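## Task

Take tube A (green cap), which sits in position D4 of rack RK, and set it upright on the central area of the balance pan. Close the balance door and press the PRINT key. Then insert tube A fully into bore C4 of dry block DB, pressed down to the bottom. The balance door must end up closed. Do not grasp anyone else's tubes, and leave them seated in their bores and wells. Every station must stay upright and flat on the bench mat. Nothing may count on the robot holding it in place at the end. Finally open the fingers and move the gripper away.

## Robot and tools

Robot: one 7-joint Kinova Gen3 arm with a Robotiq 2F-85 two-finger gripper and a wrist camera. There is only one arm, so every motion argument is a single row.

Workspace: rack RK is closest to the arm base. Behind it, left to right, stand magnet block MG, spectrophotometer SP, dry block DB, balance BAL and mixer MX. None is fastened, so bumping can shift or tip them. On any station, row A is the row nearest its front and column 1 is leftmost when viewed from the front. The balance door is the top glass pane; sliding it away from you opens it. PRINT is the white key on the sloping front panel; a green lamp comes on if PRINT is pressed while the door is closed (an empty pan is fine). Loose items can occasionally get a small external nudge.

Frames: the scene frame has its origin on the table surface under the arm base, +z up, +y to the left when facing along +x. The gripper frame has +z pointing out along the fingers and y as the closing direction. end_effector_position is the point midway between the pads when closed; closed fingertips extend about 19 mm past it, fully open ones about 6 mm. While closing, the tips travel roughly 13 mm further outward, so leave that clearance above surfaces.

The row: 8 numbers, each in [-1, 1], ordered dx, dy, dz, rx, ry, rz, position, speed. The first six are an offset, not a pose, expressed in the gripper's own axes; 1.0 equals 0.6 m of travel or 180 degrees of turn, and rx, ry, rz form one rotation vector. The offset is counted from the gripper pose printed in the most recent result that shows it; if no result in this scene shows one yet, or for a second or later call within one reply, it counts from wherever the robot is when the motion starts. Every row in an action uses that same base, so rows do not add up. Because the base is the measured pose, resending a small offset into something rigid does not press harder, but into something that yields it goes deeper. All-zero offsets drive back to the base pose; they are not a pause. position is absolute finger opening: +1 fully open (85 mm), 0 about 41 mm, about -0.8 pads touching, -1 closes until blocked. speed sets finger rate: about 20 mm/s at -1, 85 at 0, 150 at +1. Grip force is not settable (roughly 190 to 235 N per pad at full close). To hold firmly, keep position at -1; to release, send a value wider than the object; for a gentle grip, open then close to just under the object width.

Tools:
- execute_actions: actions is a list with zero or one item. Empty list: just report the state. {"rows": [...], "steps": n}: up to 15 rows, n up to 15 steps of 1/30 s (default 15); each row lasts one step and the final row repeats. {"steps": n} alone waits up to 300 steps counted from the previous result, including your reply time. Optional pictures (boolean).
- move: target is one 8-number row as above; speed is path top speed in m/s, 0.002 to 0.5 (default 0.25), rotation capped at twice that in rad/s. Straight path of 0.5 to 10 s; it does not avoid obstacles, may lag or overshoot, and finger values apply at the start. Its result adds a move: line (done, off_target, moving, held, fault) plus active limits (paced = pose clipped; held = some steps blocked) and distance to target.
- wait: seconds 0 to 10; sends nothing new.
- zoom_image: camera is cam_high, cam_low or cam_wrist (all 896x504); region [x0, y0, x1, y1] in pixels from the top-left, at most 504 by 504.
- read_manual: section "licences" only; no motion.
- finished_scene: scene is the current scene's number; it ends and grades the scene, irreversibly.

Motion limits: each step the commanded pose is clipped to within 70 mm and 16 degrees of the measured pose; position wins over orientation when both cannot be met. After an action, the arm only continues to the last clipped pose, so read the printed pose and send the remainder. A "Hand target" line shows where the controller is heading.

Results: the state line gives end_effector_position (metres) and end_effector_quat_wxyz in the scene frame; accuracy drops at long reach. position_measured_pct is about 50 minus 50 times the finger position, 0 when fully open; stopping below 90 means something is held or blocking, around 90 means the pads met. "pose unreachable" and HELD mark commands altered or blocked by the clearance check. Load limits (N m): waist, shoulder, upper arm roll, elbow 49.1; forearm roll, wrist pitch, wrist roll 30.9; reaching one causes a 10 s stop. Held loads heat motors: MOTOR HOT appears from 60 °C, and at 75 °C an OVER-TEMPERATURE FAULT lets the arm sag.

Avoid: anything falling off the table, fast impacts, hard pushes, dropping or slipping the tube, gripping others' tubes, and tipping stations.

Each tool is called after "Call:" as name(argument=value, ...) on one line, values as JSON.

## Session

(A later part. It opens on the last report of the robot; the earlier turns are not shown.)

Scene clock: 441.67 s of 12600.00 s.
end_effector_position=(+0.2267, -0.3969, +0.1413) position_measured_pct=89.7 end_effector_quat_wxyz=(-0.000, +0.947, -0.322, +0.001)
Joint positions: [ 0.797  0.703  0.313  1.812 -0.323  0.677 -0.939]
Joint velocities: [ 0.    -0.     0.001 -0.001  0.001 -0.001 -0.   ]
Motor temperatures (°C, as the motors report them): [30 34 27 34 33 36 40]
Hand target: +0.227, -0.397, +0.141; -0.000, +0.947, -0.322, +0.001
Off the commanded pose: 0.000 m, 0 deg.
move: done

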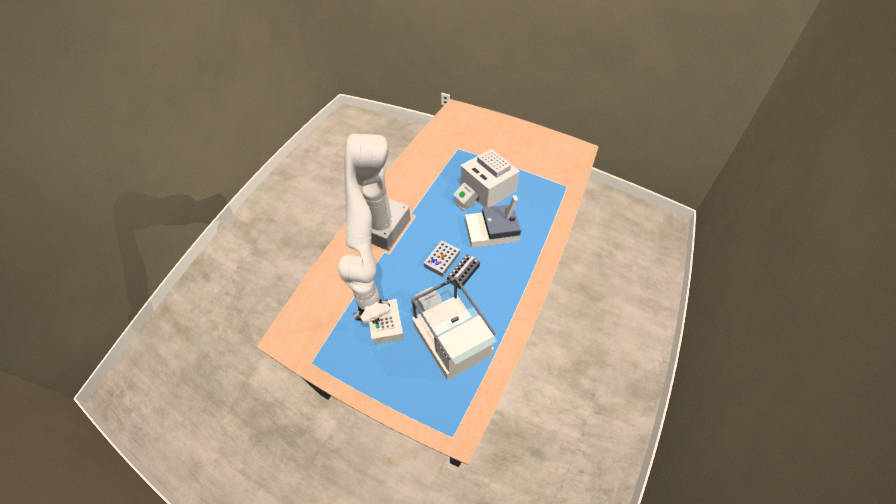

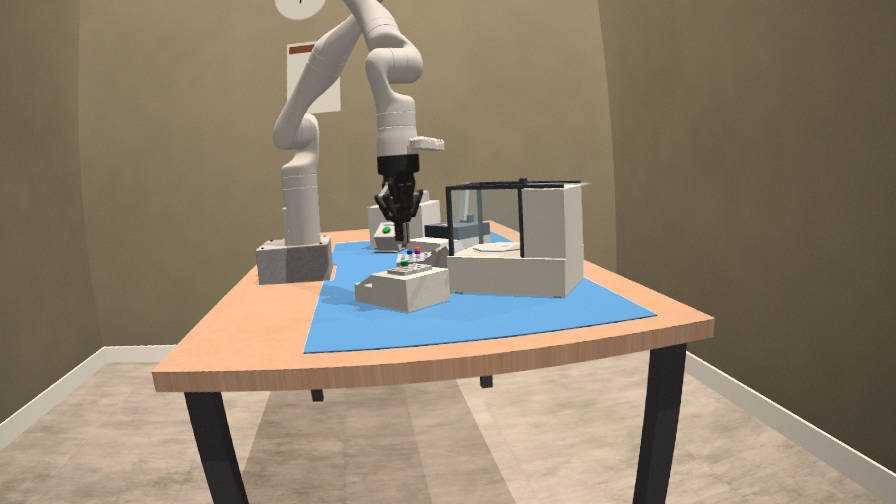

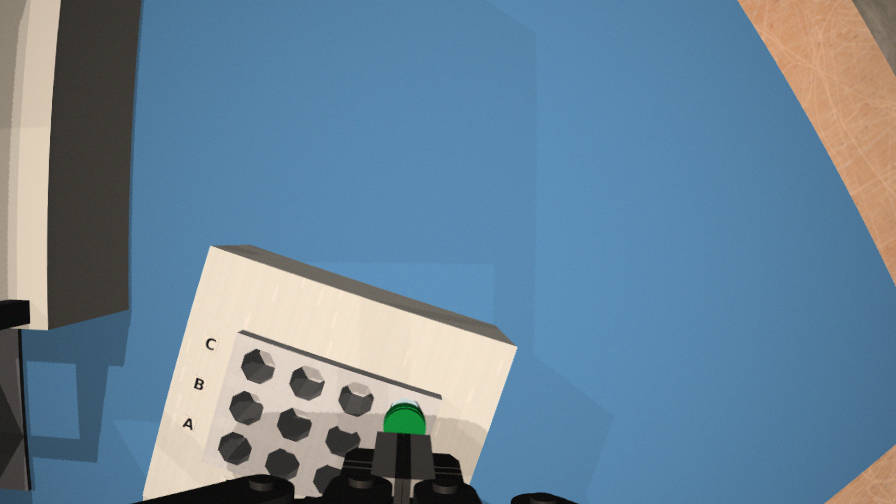

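Call:
move(target=[0,0,0.042,0,0,0,-0.8,0], speed=0.03)

Call:
move(target=[0,0,0.015,0,0,0,-0.8,0], speed=0.005)

Scene clock: 446.83 s of 12600.00 s.
end_effector_position=(+0.2268, -0.3970, +0.1163) position_measured_pct=89.7 end_effector_quat_wxyz=(-0.000, +0.947, -0.322, +0.001)
Joint positions: [ 0.813  0.75   0.289  1.824 -0.343  0.616 -0.922]
Joint velocities: [ 0.002  0.003 -0.001 -0.001 -0.002 -0.002  0.001]
Motor temperatures (°C, as the motors report them): [30 34 27 34 33 36 40]
Hand target: +0.227, -0.397, +0.116; -0.000, +0.947, -0.322, +0.001
Off the commanded pose: 0.000 m, 0 deg.
move: done

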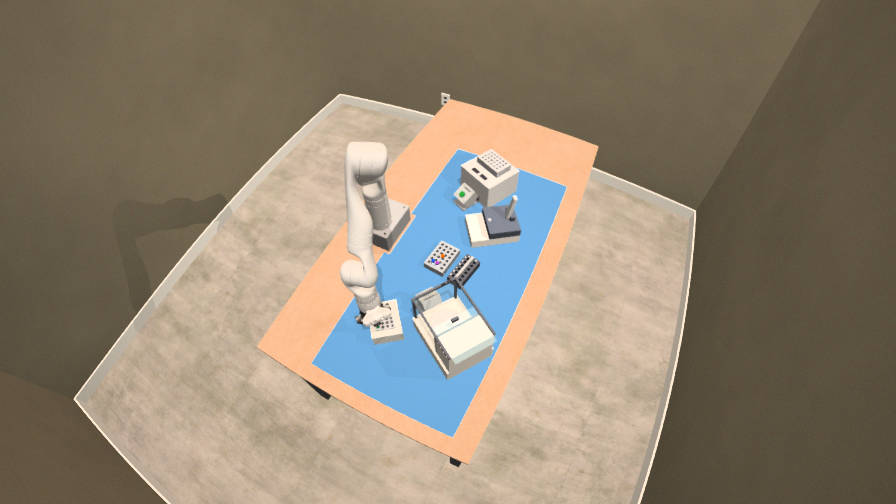

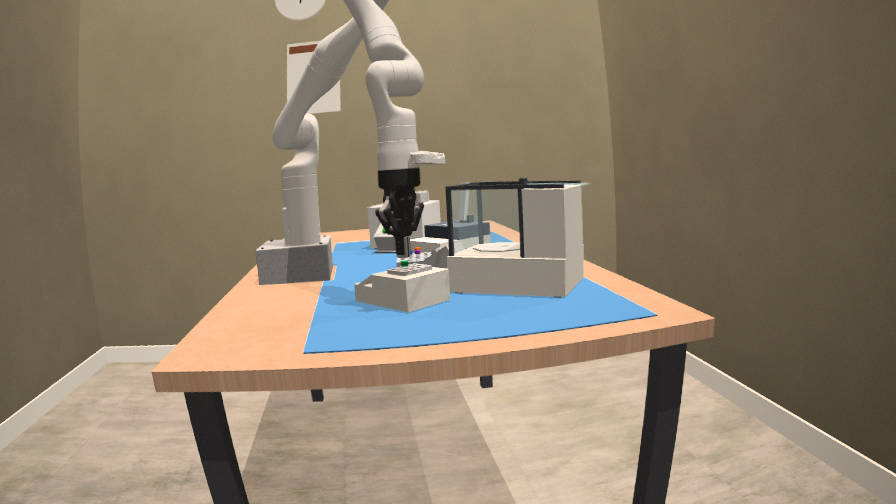

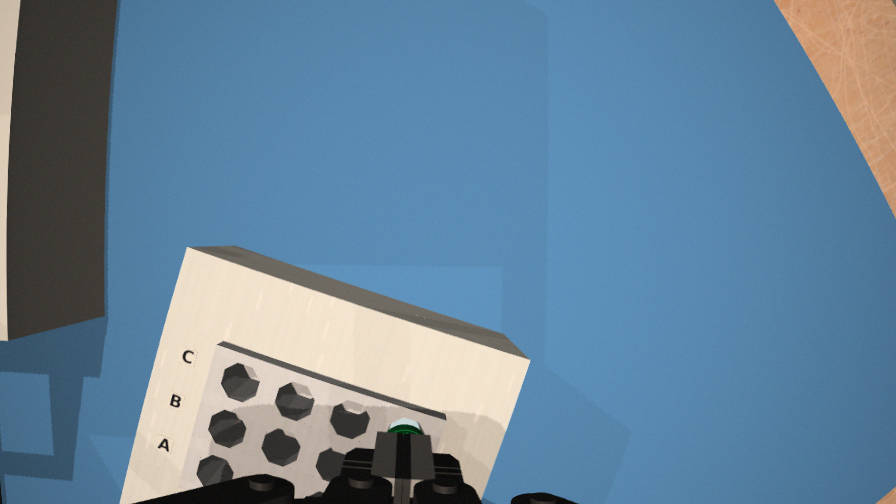

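Scene clock: 448.87 s of 12600.00 s.
end_effector_position=(+0.2274, -0.3978, +0.1094) position_measured_pct=89.7 end_effector_quat_wxyz=(+0.001, +0.947, -0.322, +0.003)
Joint positions: [ 0.819  0.764  0.281  1.827 -0.349  0.596 -0.916]
Joint velocities: [ 0.    -0.    -0.001  0.     0.    -0.002  0.001]
Motor temperatures (°C, as the motors report them): [30 34 27 34 33 36 40]
Hand target: +0.227, -0.397, +0.107; -0.000, +0.947, -0.322, +0.001
Off the commanded pose: 0.002 m, 0 deg.
move: done

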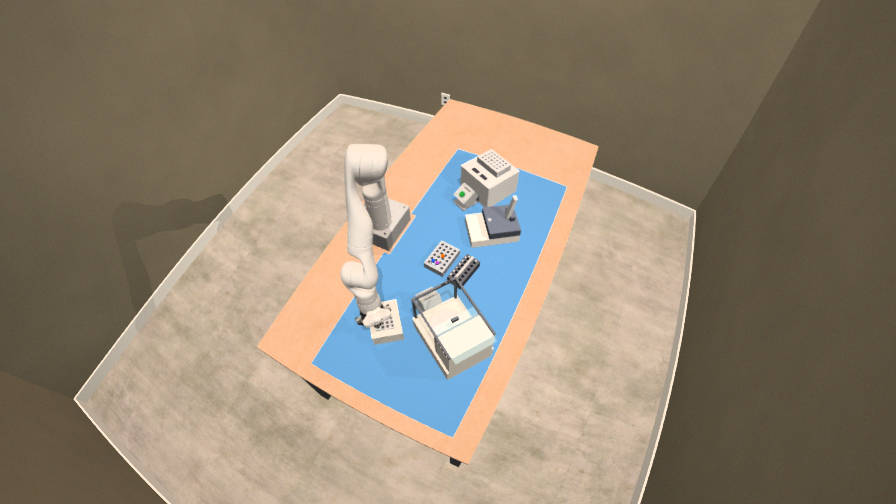

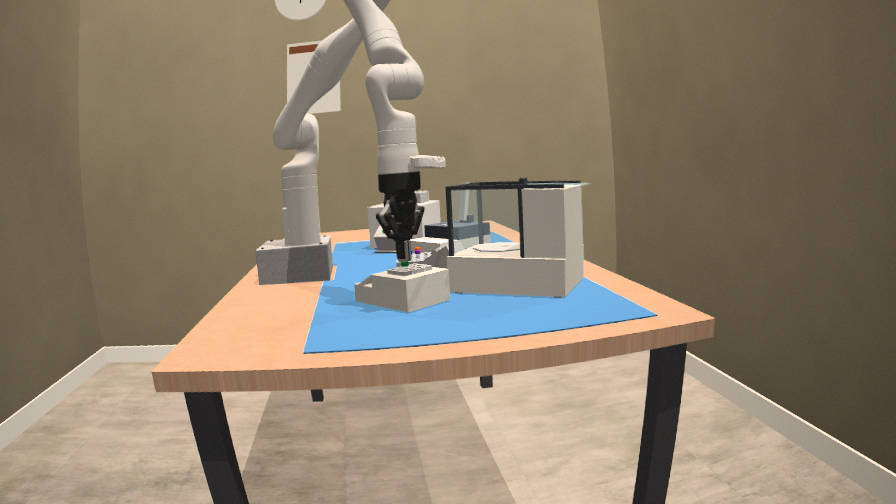

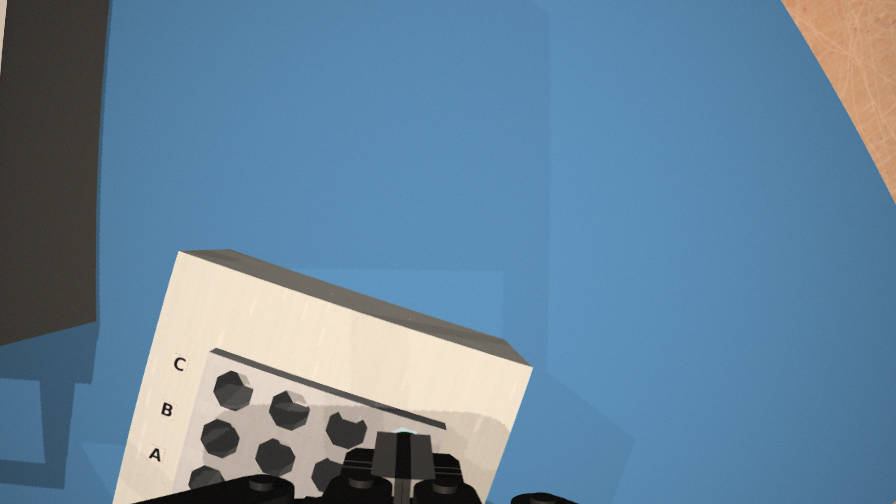

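Stopped at 0.1094, same as scene 1. One more push to confirm.

Call:
move(target=[0,0,0.007,0,0,0,-0.8,0], speed=0.005)

Call:
move(target=[0,0,-0.27,0,0,0,0.1,0.5], speed=0.15)

Scene clock: 453.50 s of 12600.00 s.
end_effector_position=(+0.2280, -0.3990, +0.1091) position_measured_pct=89.7 end_effector_quat_wxyz=(+0.002, +0.947, -0.322, +0.005)
Joint positions: [ 0.822  0.764  0.278  1.828 -0.352  0.59  -0.914]
Joint velocities: [ 0.001 -0.    -0.001 -0.    -0.001  0.    -0.001]
Motor temperatures (°C, as the motors report them): [30 34 27 34 33 36 40]
Hand target: +0.227, -0.398, +0.105; +0.001, +0.947, -0.322, +0.003
Off the commanded pose: 0.004 m, 0 deg.
move: off_target

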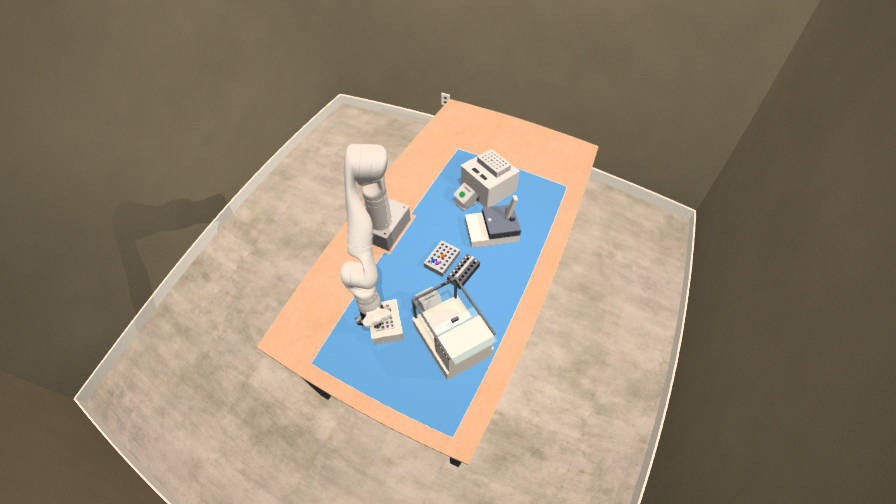

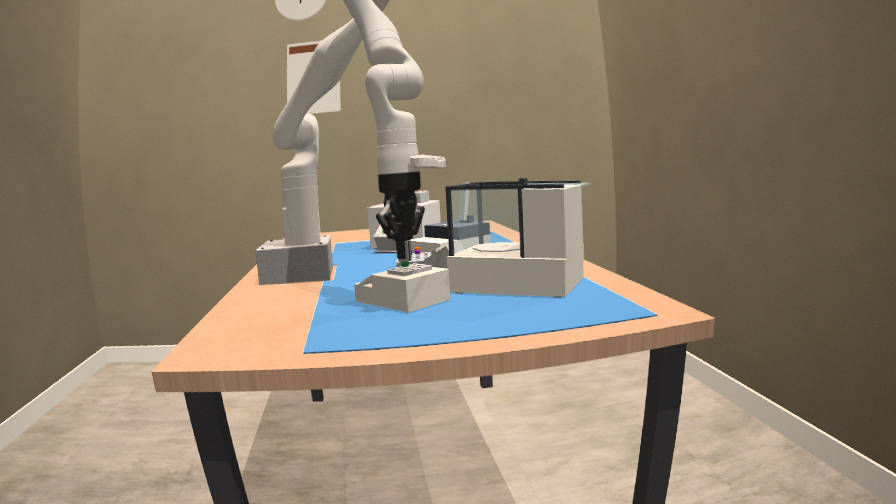

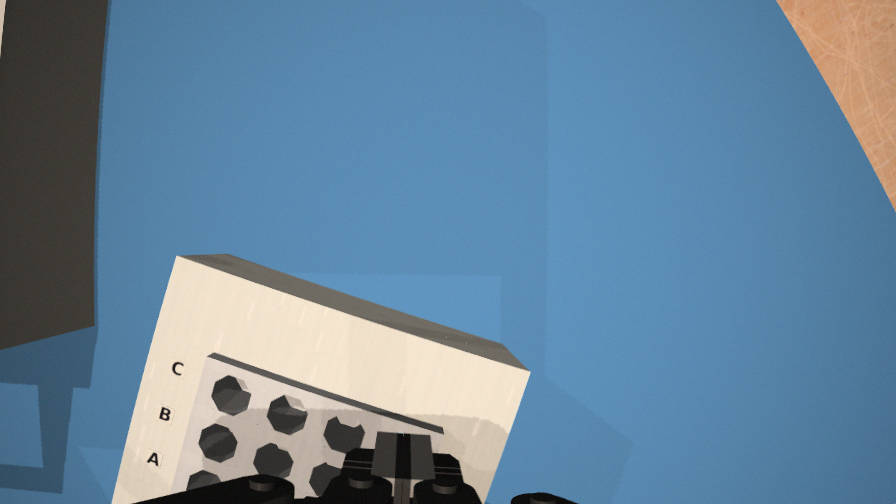

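Scene clock: 455.07 s of 12600.00 s.
end_effector_position=(+0.2265, -0.3975, +0.2707) position_measured_pct=45.2 end_effector_quat_wxyz=(+0.002, +0.947, -0.322, +0.005)
Joint positions: [ 0.739  0.49   0.395  1.679 -0.219  1.008 -1.025]
Joint velocities: [-0.001 -0.003 -0.    -0.002  0.001  0.003 -0.   ]
Motor temperatures (°C, as the motors report them): [30 34 27 34 33 36 40]
Hand target: +0.227, -0.397, +0.271; +0.002, +0.947, -0.322, +0.005
Off the commanded pose: 0.001 m, 0 deg.
move: done

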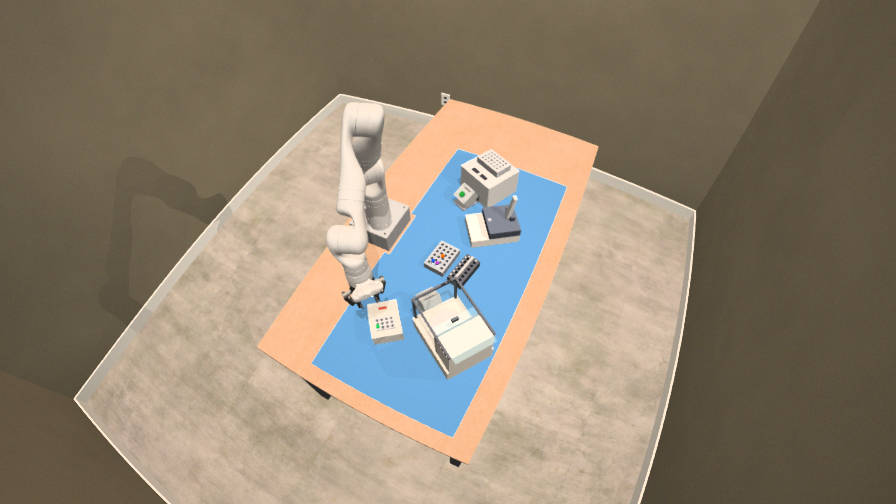

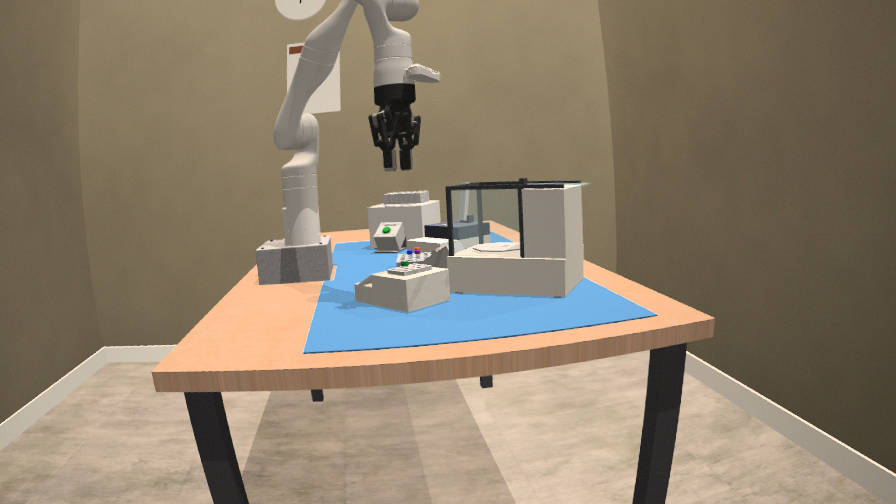

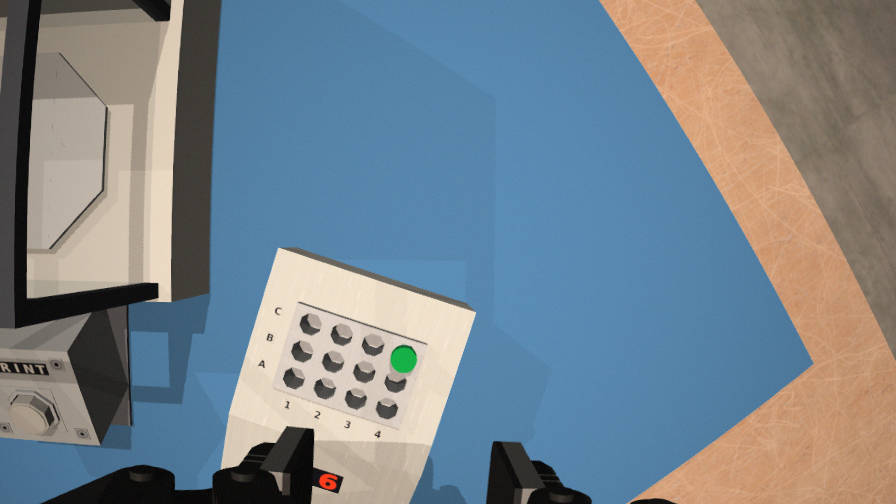

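Call:
move(target=[0.2365,-0.371,-0.005,0,0,0,0.1,0.5], speed=0.2)

Scene clock: 460.47 s of 12600.00 s.
end_effector_position=(+0.4738, -0.3071, +0.2755) position_measured_pct=45.2 end_effector_quat_wxyz=(+0.002, +0.947, -0.322, +0.005)
Joint positions: [ 0.354  0.713  0.35   1.253 -0.24   1.208 -1.525]
Joint velocities: [-0.002  0.008 -0.    -0.005  0.002  0.004 -0.002]
Motor temperatures (°C, as the motors report them): [30 34 27 34 33 36 40]
Hand target: +0.474, -0.307, +0.275; +0.002, +0.947, -0.322, +0.005
Off the commanded pose: 0.001 m, 0 deg.
move: done

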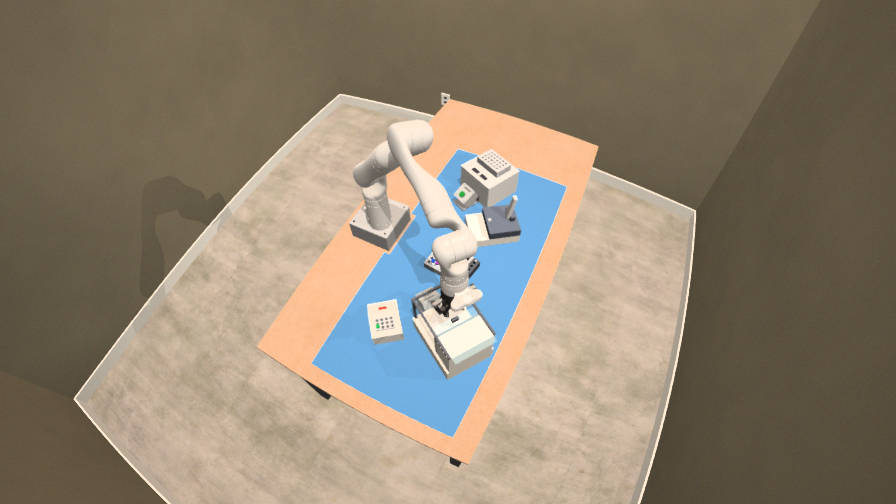

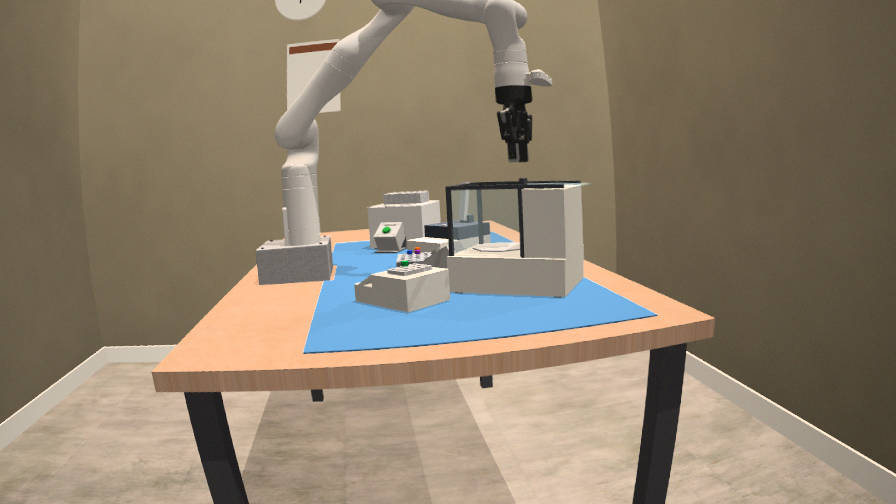

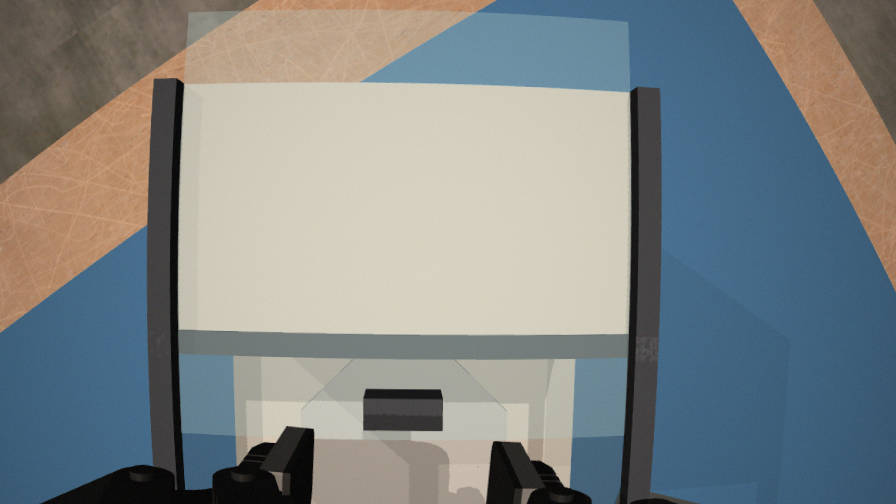

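Call:
move(target=[0.002,0,0.0675,0,-0.004,0,0.1,0.5], speed=0.06)

Call:
move(target=[0,0,0,0,0,0,-0.38,0])

Call:
move(target=[-0.178,0.013,0,0,0,0,-0.38,0], speed=0.06)

Call:
move(target=[-0.018,0.001,0,0,0,0,-0.38,0], speed=0.008)

Scene clock: 466.57 s of 12600.00 s.
end_effector_position=(+0.4751, -0.3082, +0.2353) position_measured_pct=45.2 end_effector_quat_wxyz=(+0.000, +0.947, -0.322, -0.001)
Joint positions: [ 0.361  0.765  0.337  1.289 -0.254  1.133 -1.514]
Joint velocities: [ 0.001  0.003 -0.002 -0.    -0.001 -0.003  0.   ]
Motor temperatures (°C, as the motors report them): [30 34 27 34 33 36 40]
Hand target: +0.475, -0.308, +0.235; +0.000, +0.947, -0.322, -0.001
Off the commanded pose: 0.000 m, 0 deg.
move: done

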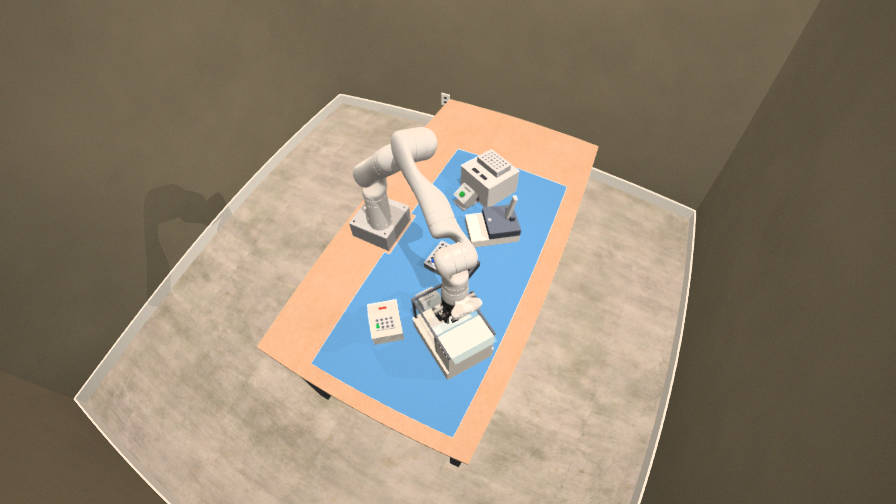

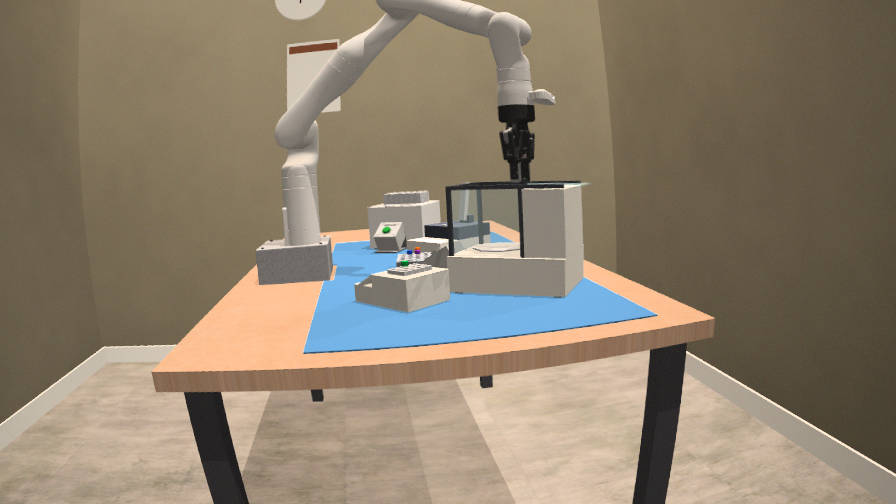

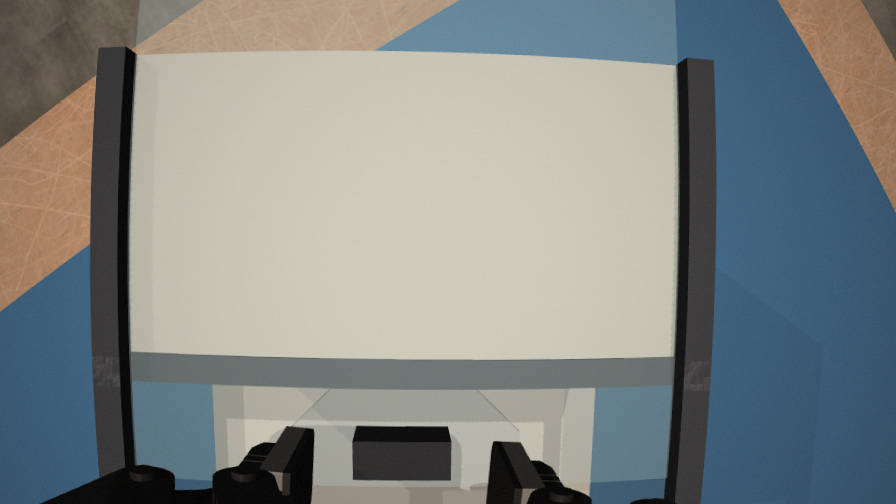

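Scene clock: 467.10 s of 12600.00 s.
end_effector_position=(+0.4752, -0.3081, +0.2354) position_measured_pct=67.5 end_effector_quat_wxyz=(+0.000, +0.947, -0.322, -0.001)
Joint positions: [ 0.361  0.765  0.337  1.289 -0.254  1.133 -1.514]
Joint velocities: [-0.    -0.     0.003 -0.001 -0.001  0.    -0.   ]
Motor temperatures (°C, as the motors report them): [30 34 27 34 33 36 40]
Hand target: +0.475, -0.308, +0.235; +0.000, +0.947, -0.322, -0.001
Off the commanded pose: 0.000 m, 0 deg.
move: done

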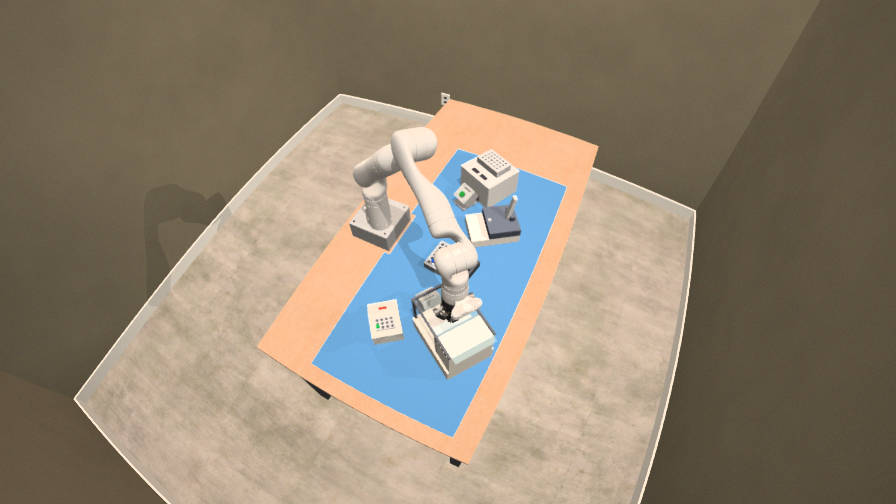

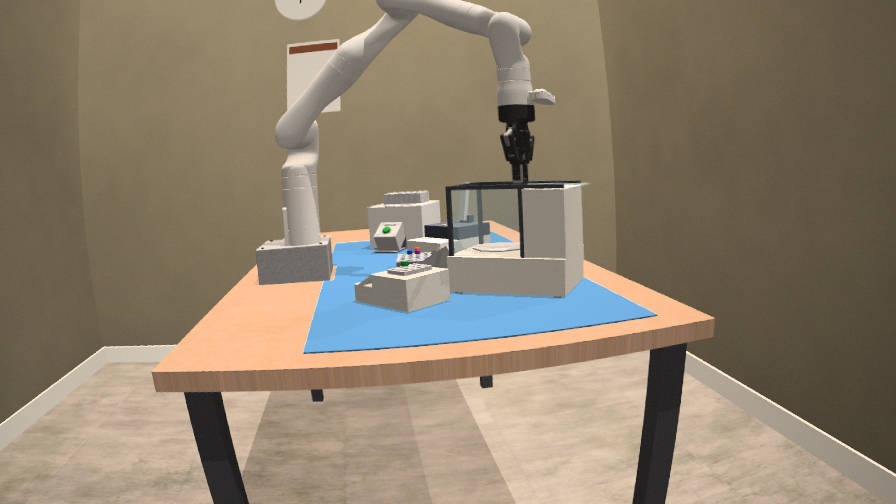

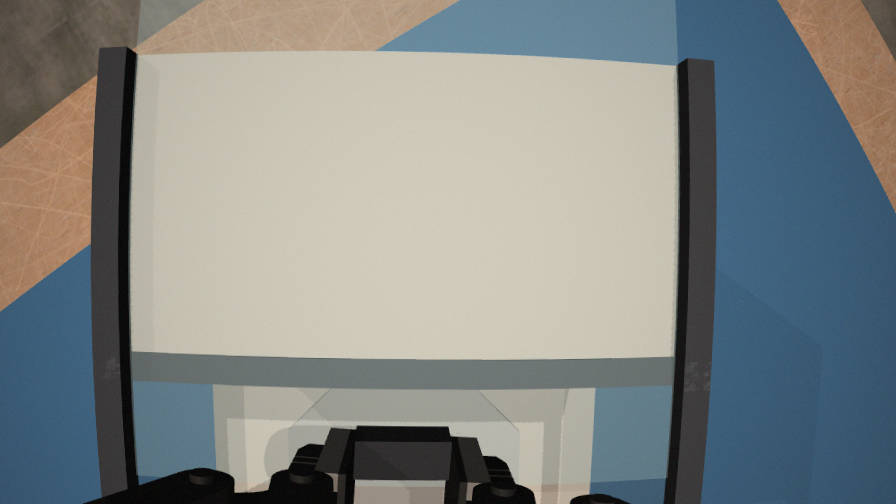

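Scene clock: 469.27 s of 12600.00 s.
end_effector_position=(+0.3862, -0.2490, +0.2350) position_measured_pct=67.5 end_effector_quat_wxyz=(-0.000, +0.947, -0.321, -0.001)
Joint positions: [ 0.292  0.548  0.349  1.71  -0.224  0.927 -1.502]
Joint velocities: [-0.002 -0.003  0.001  0.005  0.001 -0.001 -0.   ]
Motor temperatures (°C, as the motors report them): [30 34 27 34 33 36 40]
Hand target: +0.385, -0.249, +0.235; -0.000, +0.947, -0.322, -0.001
Off the commanded pose: 0.001 m, 0 deg.
move: done

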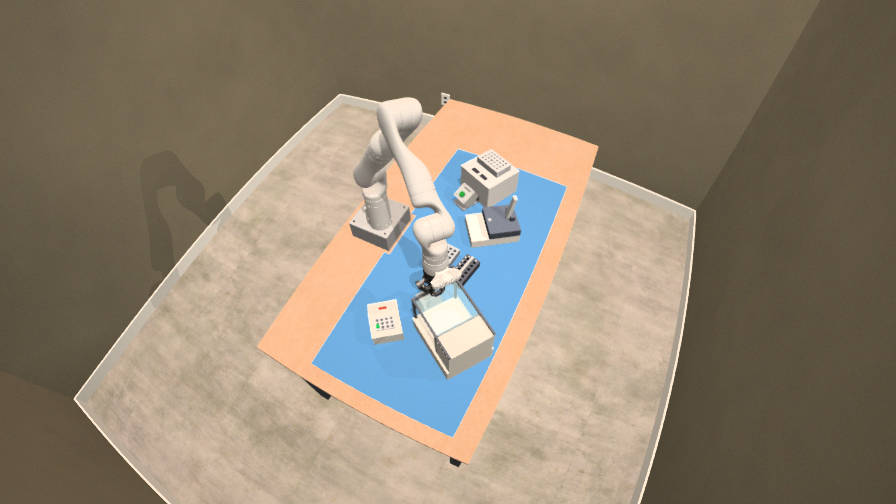

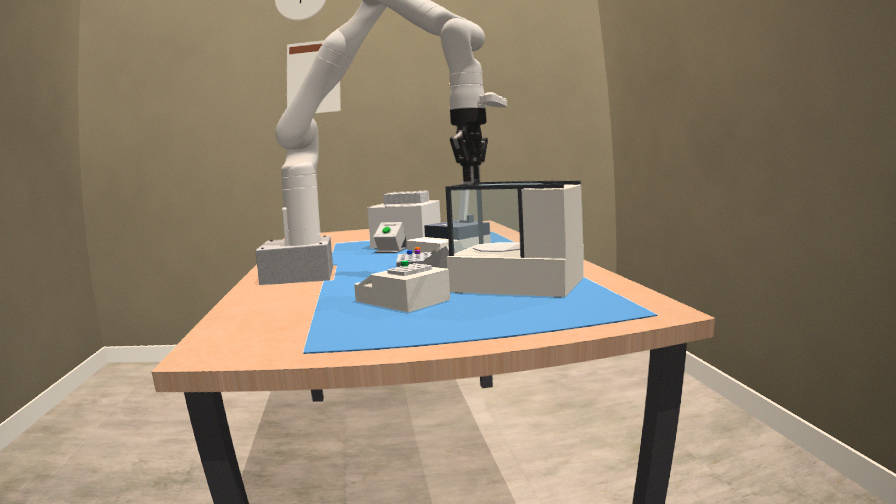

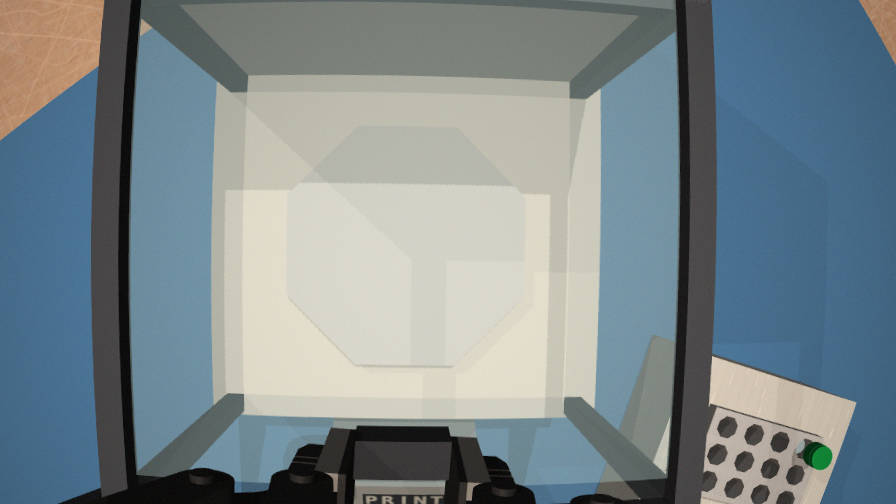

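Scene clock: 470.83 s of 12600.00 s.
end_effector_position=(+0.3800, -0.2448, +0.2353) position_measured_pct=67.5 end_effector_quat_wxyz=(+0.001, +0.947, -0.321, +0.003)
Joint positions: [ 0.285  0.528  0.351  1.744 -0.22   0.904 -1.504]
Joint velocities: [-0.    -0.001 -0.     0.001 -0.001 -0.003 -0.001]
Motor temperatures (°C, as the motors report them): [30 34 27 34 33 36 40]
Hand target: +0.377, -0.243, +0.235; -0.000, +0.947, -0.321, -0.001
Off the commanded pose: 0.003 m, 0 deg.
move: done

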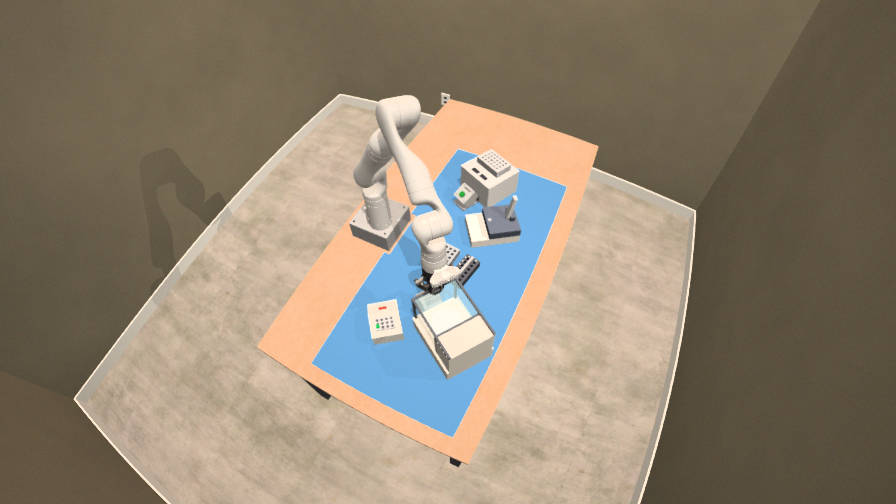

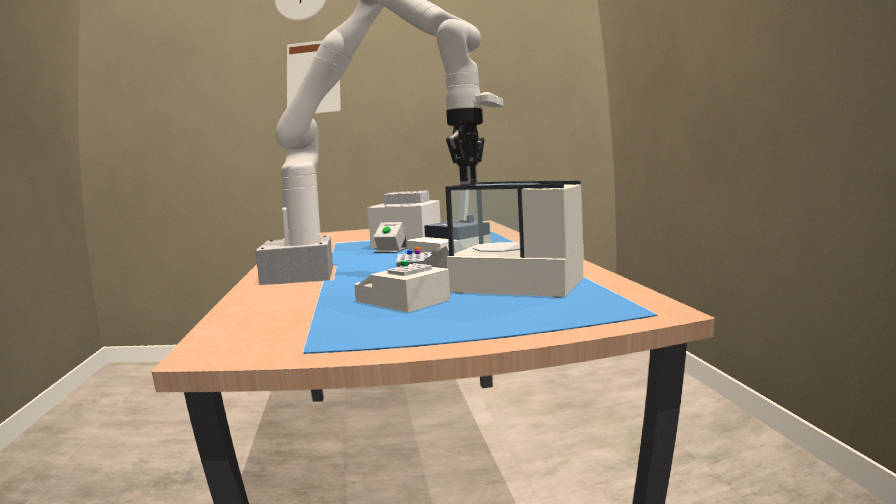

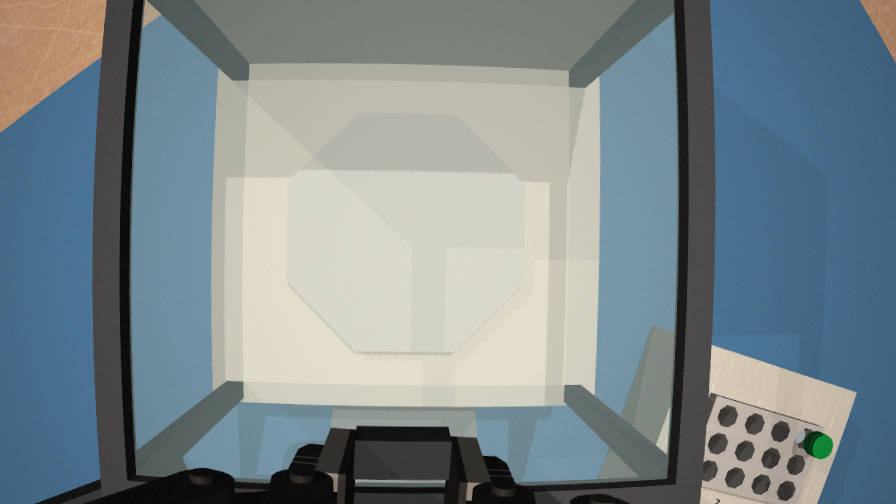

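Call:
move(target=[0,0,0,0,0,0,0.1,0.5])

Call:
move(target=[-0.05,0,-0.12,0,0,0,0.1,0.5], speed=0.12)

Call:
zoom_image(camera="cam_low", region=[340,170,600,320])

Scene clock: 476.70 s of 12600.00 s.
end_effector_position=(+0.3800, -0.2448, +0.2353) position_measured_pct=45.2 end_effector_quat_wxyz=(+0.001, +0.947, -0.321, +0.003)
Joint positions: [ 0.285  0.528  0.351  1.744 -0.22   0.904 -1.504]
Joint velocities: [ 0.    -0.    -0.     0.001 -0.001  0.    -0.001]
Motor temperatures (°C, as the motors report them): [30 34 27 34 33 36 40]
Hand target: +0.380, -0.245, +0.235; +0.001, +0.947, -0.321, +0.003
Off the commanded pose: 0.000 m, 0 deg.
move: done

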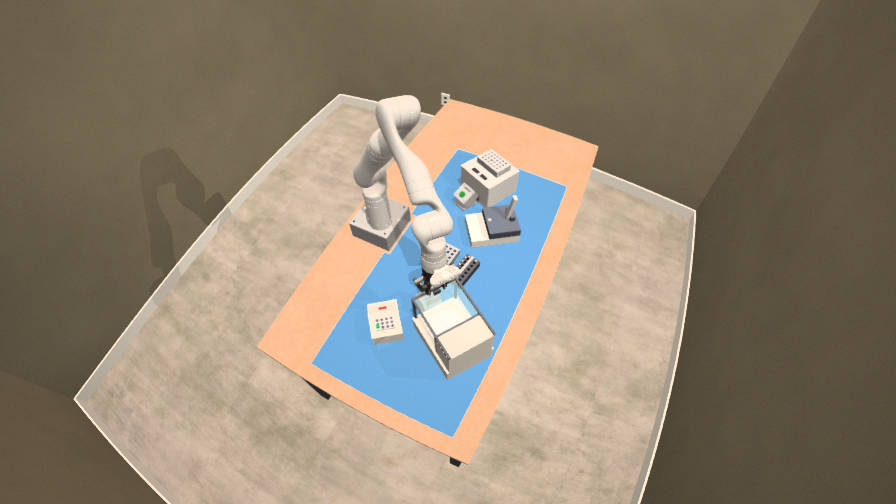

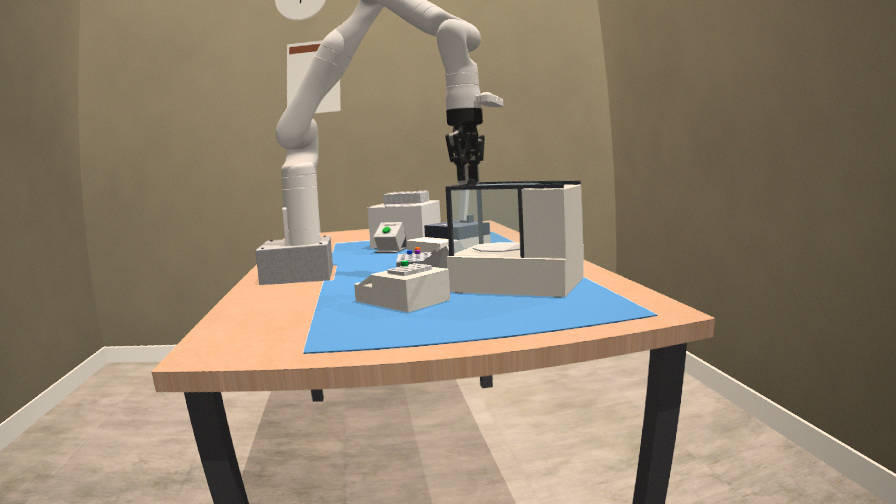

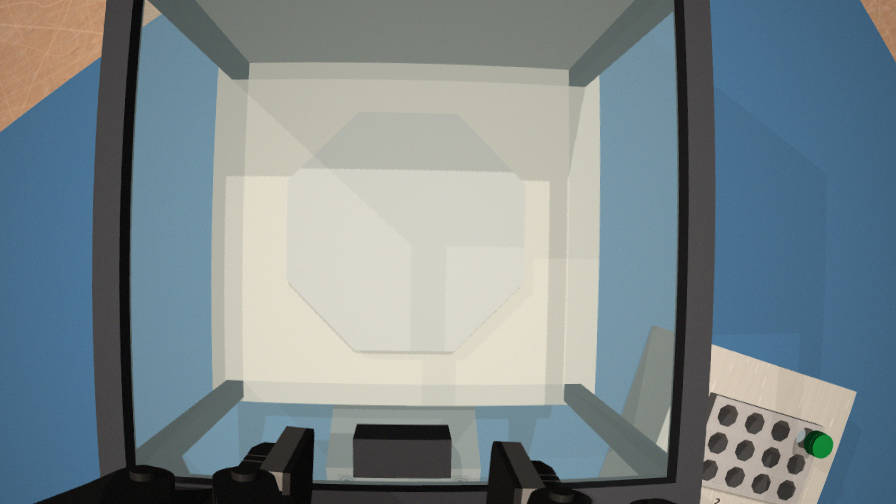

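Scene clock: 477.80 s of 12600.00 s.
end_effector_position=(+0.3556, -0.2263, +0.3067) position_measured_pct=45.2 end_effector_quat_wxyz=(+0.001, +0.947, -0.321, +0.003)
Joint positions: [ 0.231  0.368  0.386  1.732 -0.153  1.068 -1.564]
Joint velocities: [-0.002 -0.004 -0.     0.001  0.001  0.002 -0.001]
Motor temperatures (°C, as the motors report them): [30 34 27 34 33 36 40]
Hand target: +0.356, -0.226, +0.307; +0.001, +0.947, -0.321, +0.003
Off the commanded pose: 0.000 m, 0 deg.
move: done

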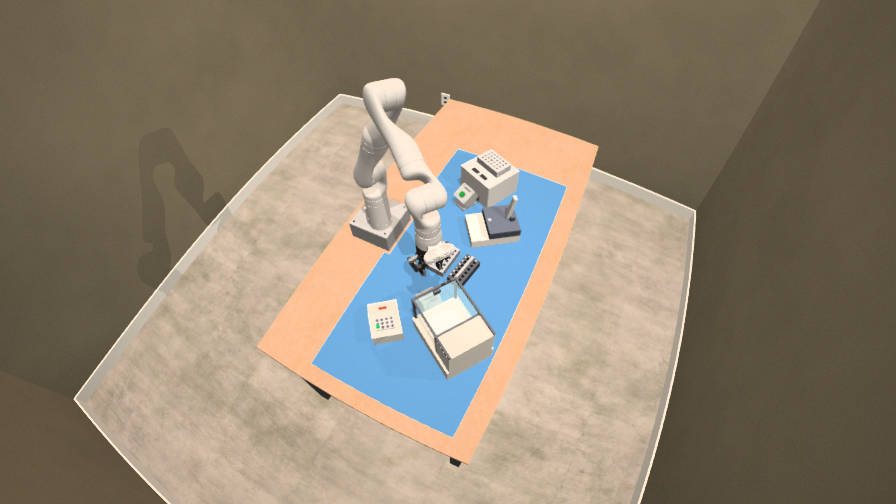

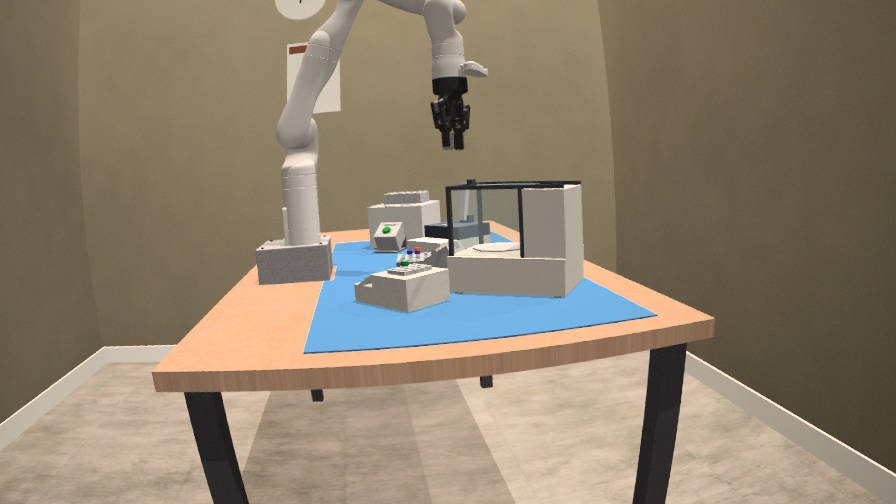

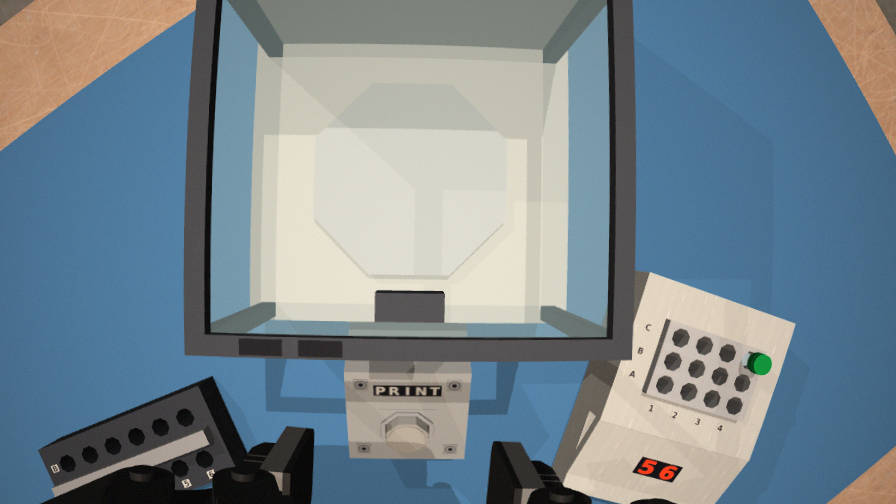

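Region (340, 170, 600, 320) of cam_low's 896x504 image, scaled by 1.938, with more detail than that image has; it fills the top 291 rows of this view, and the rest is white.

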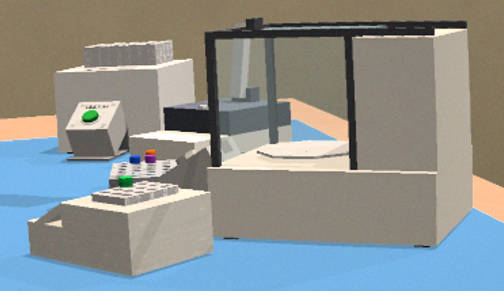

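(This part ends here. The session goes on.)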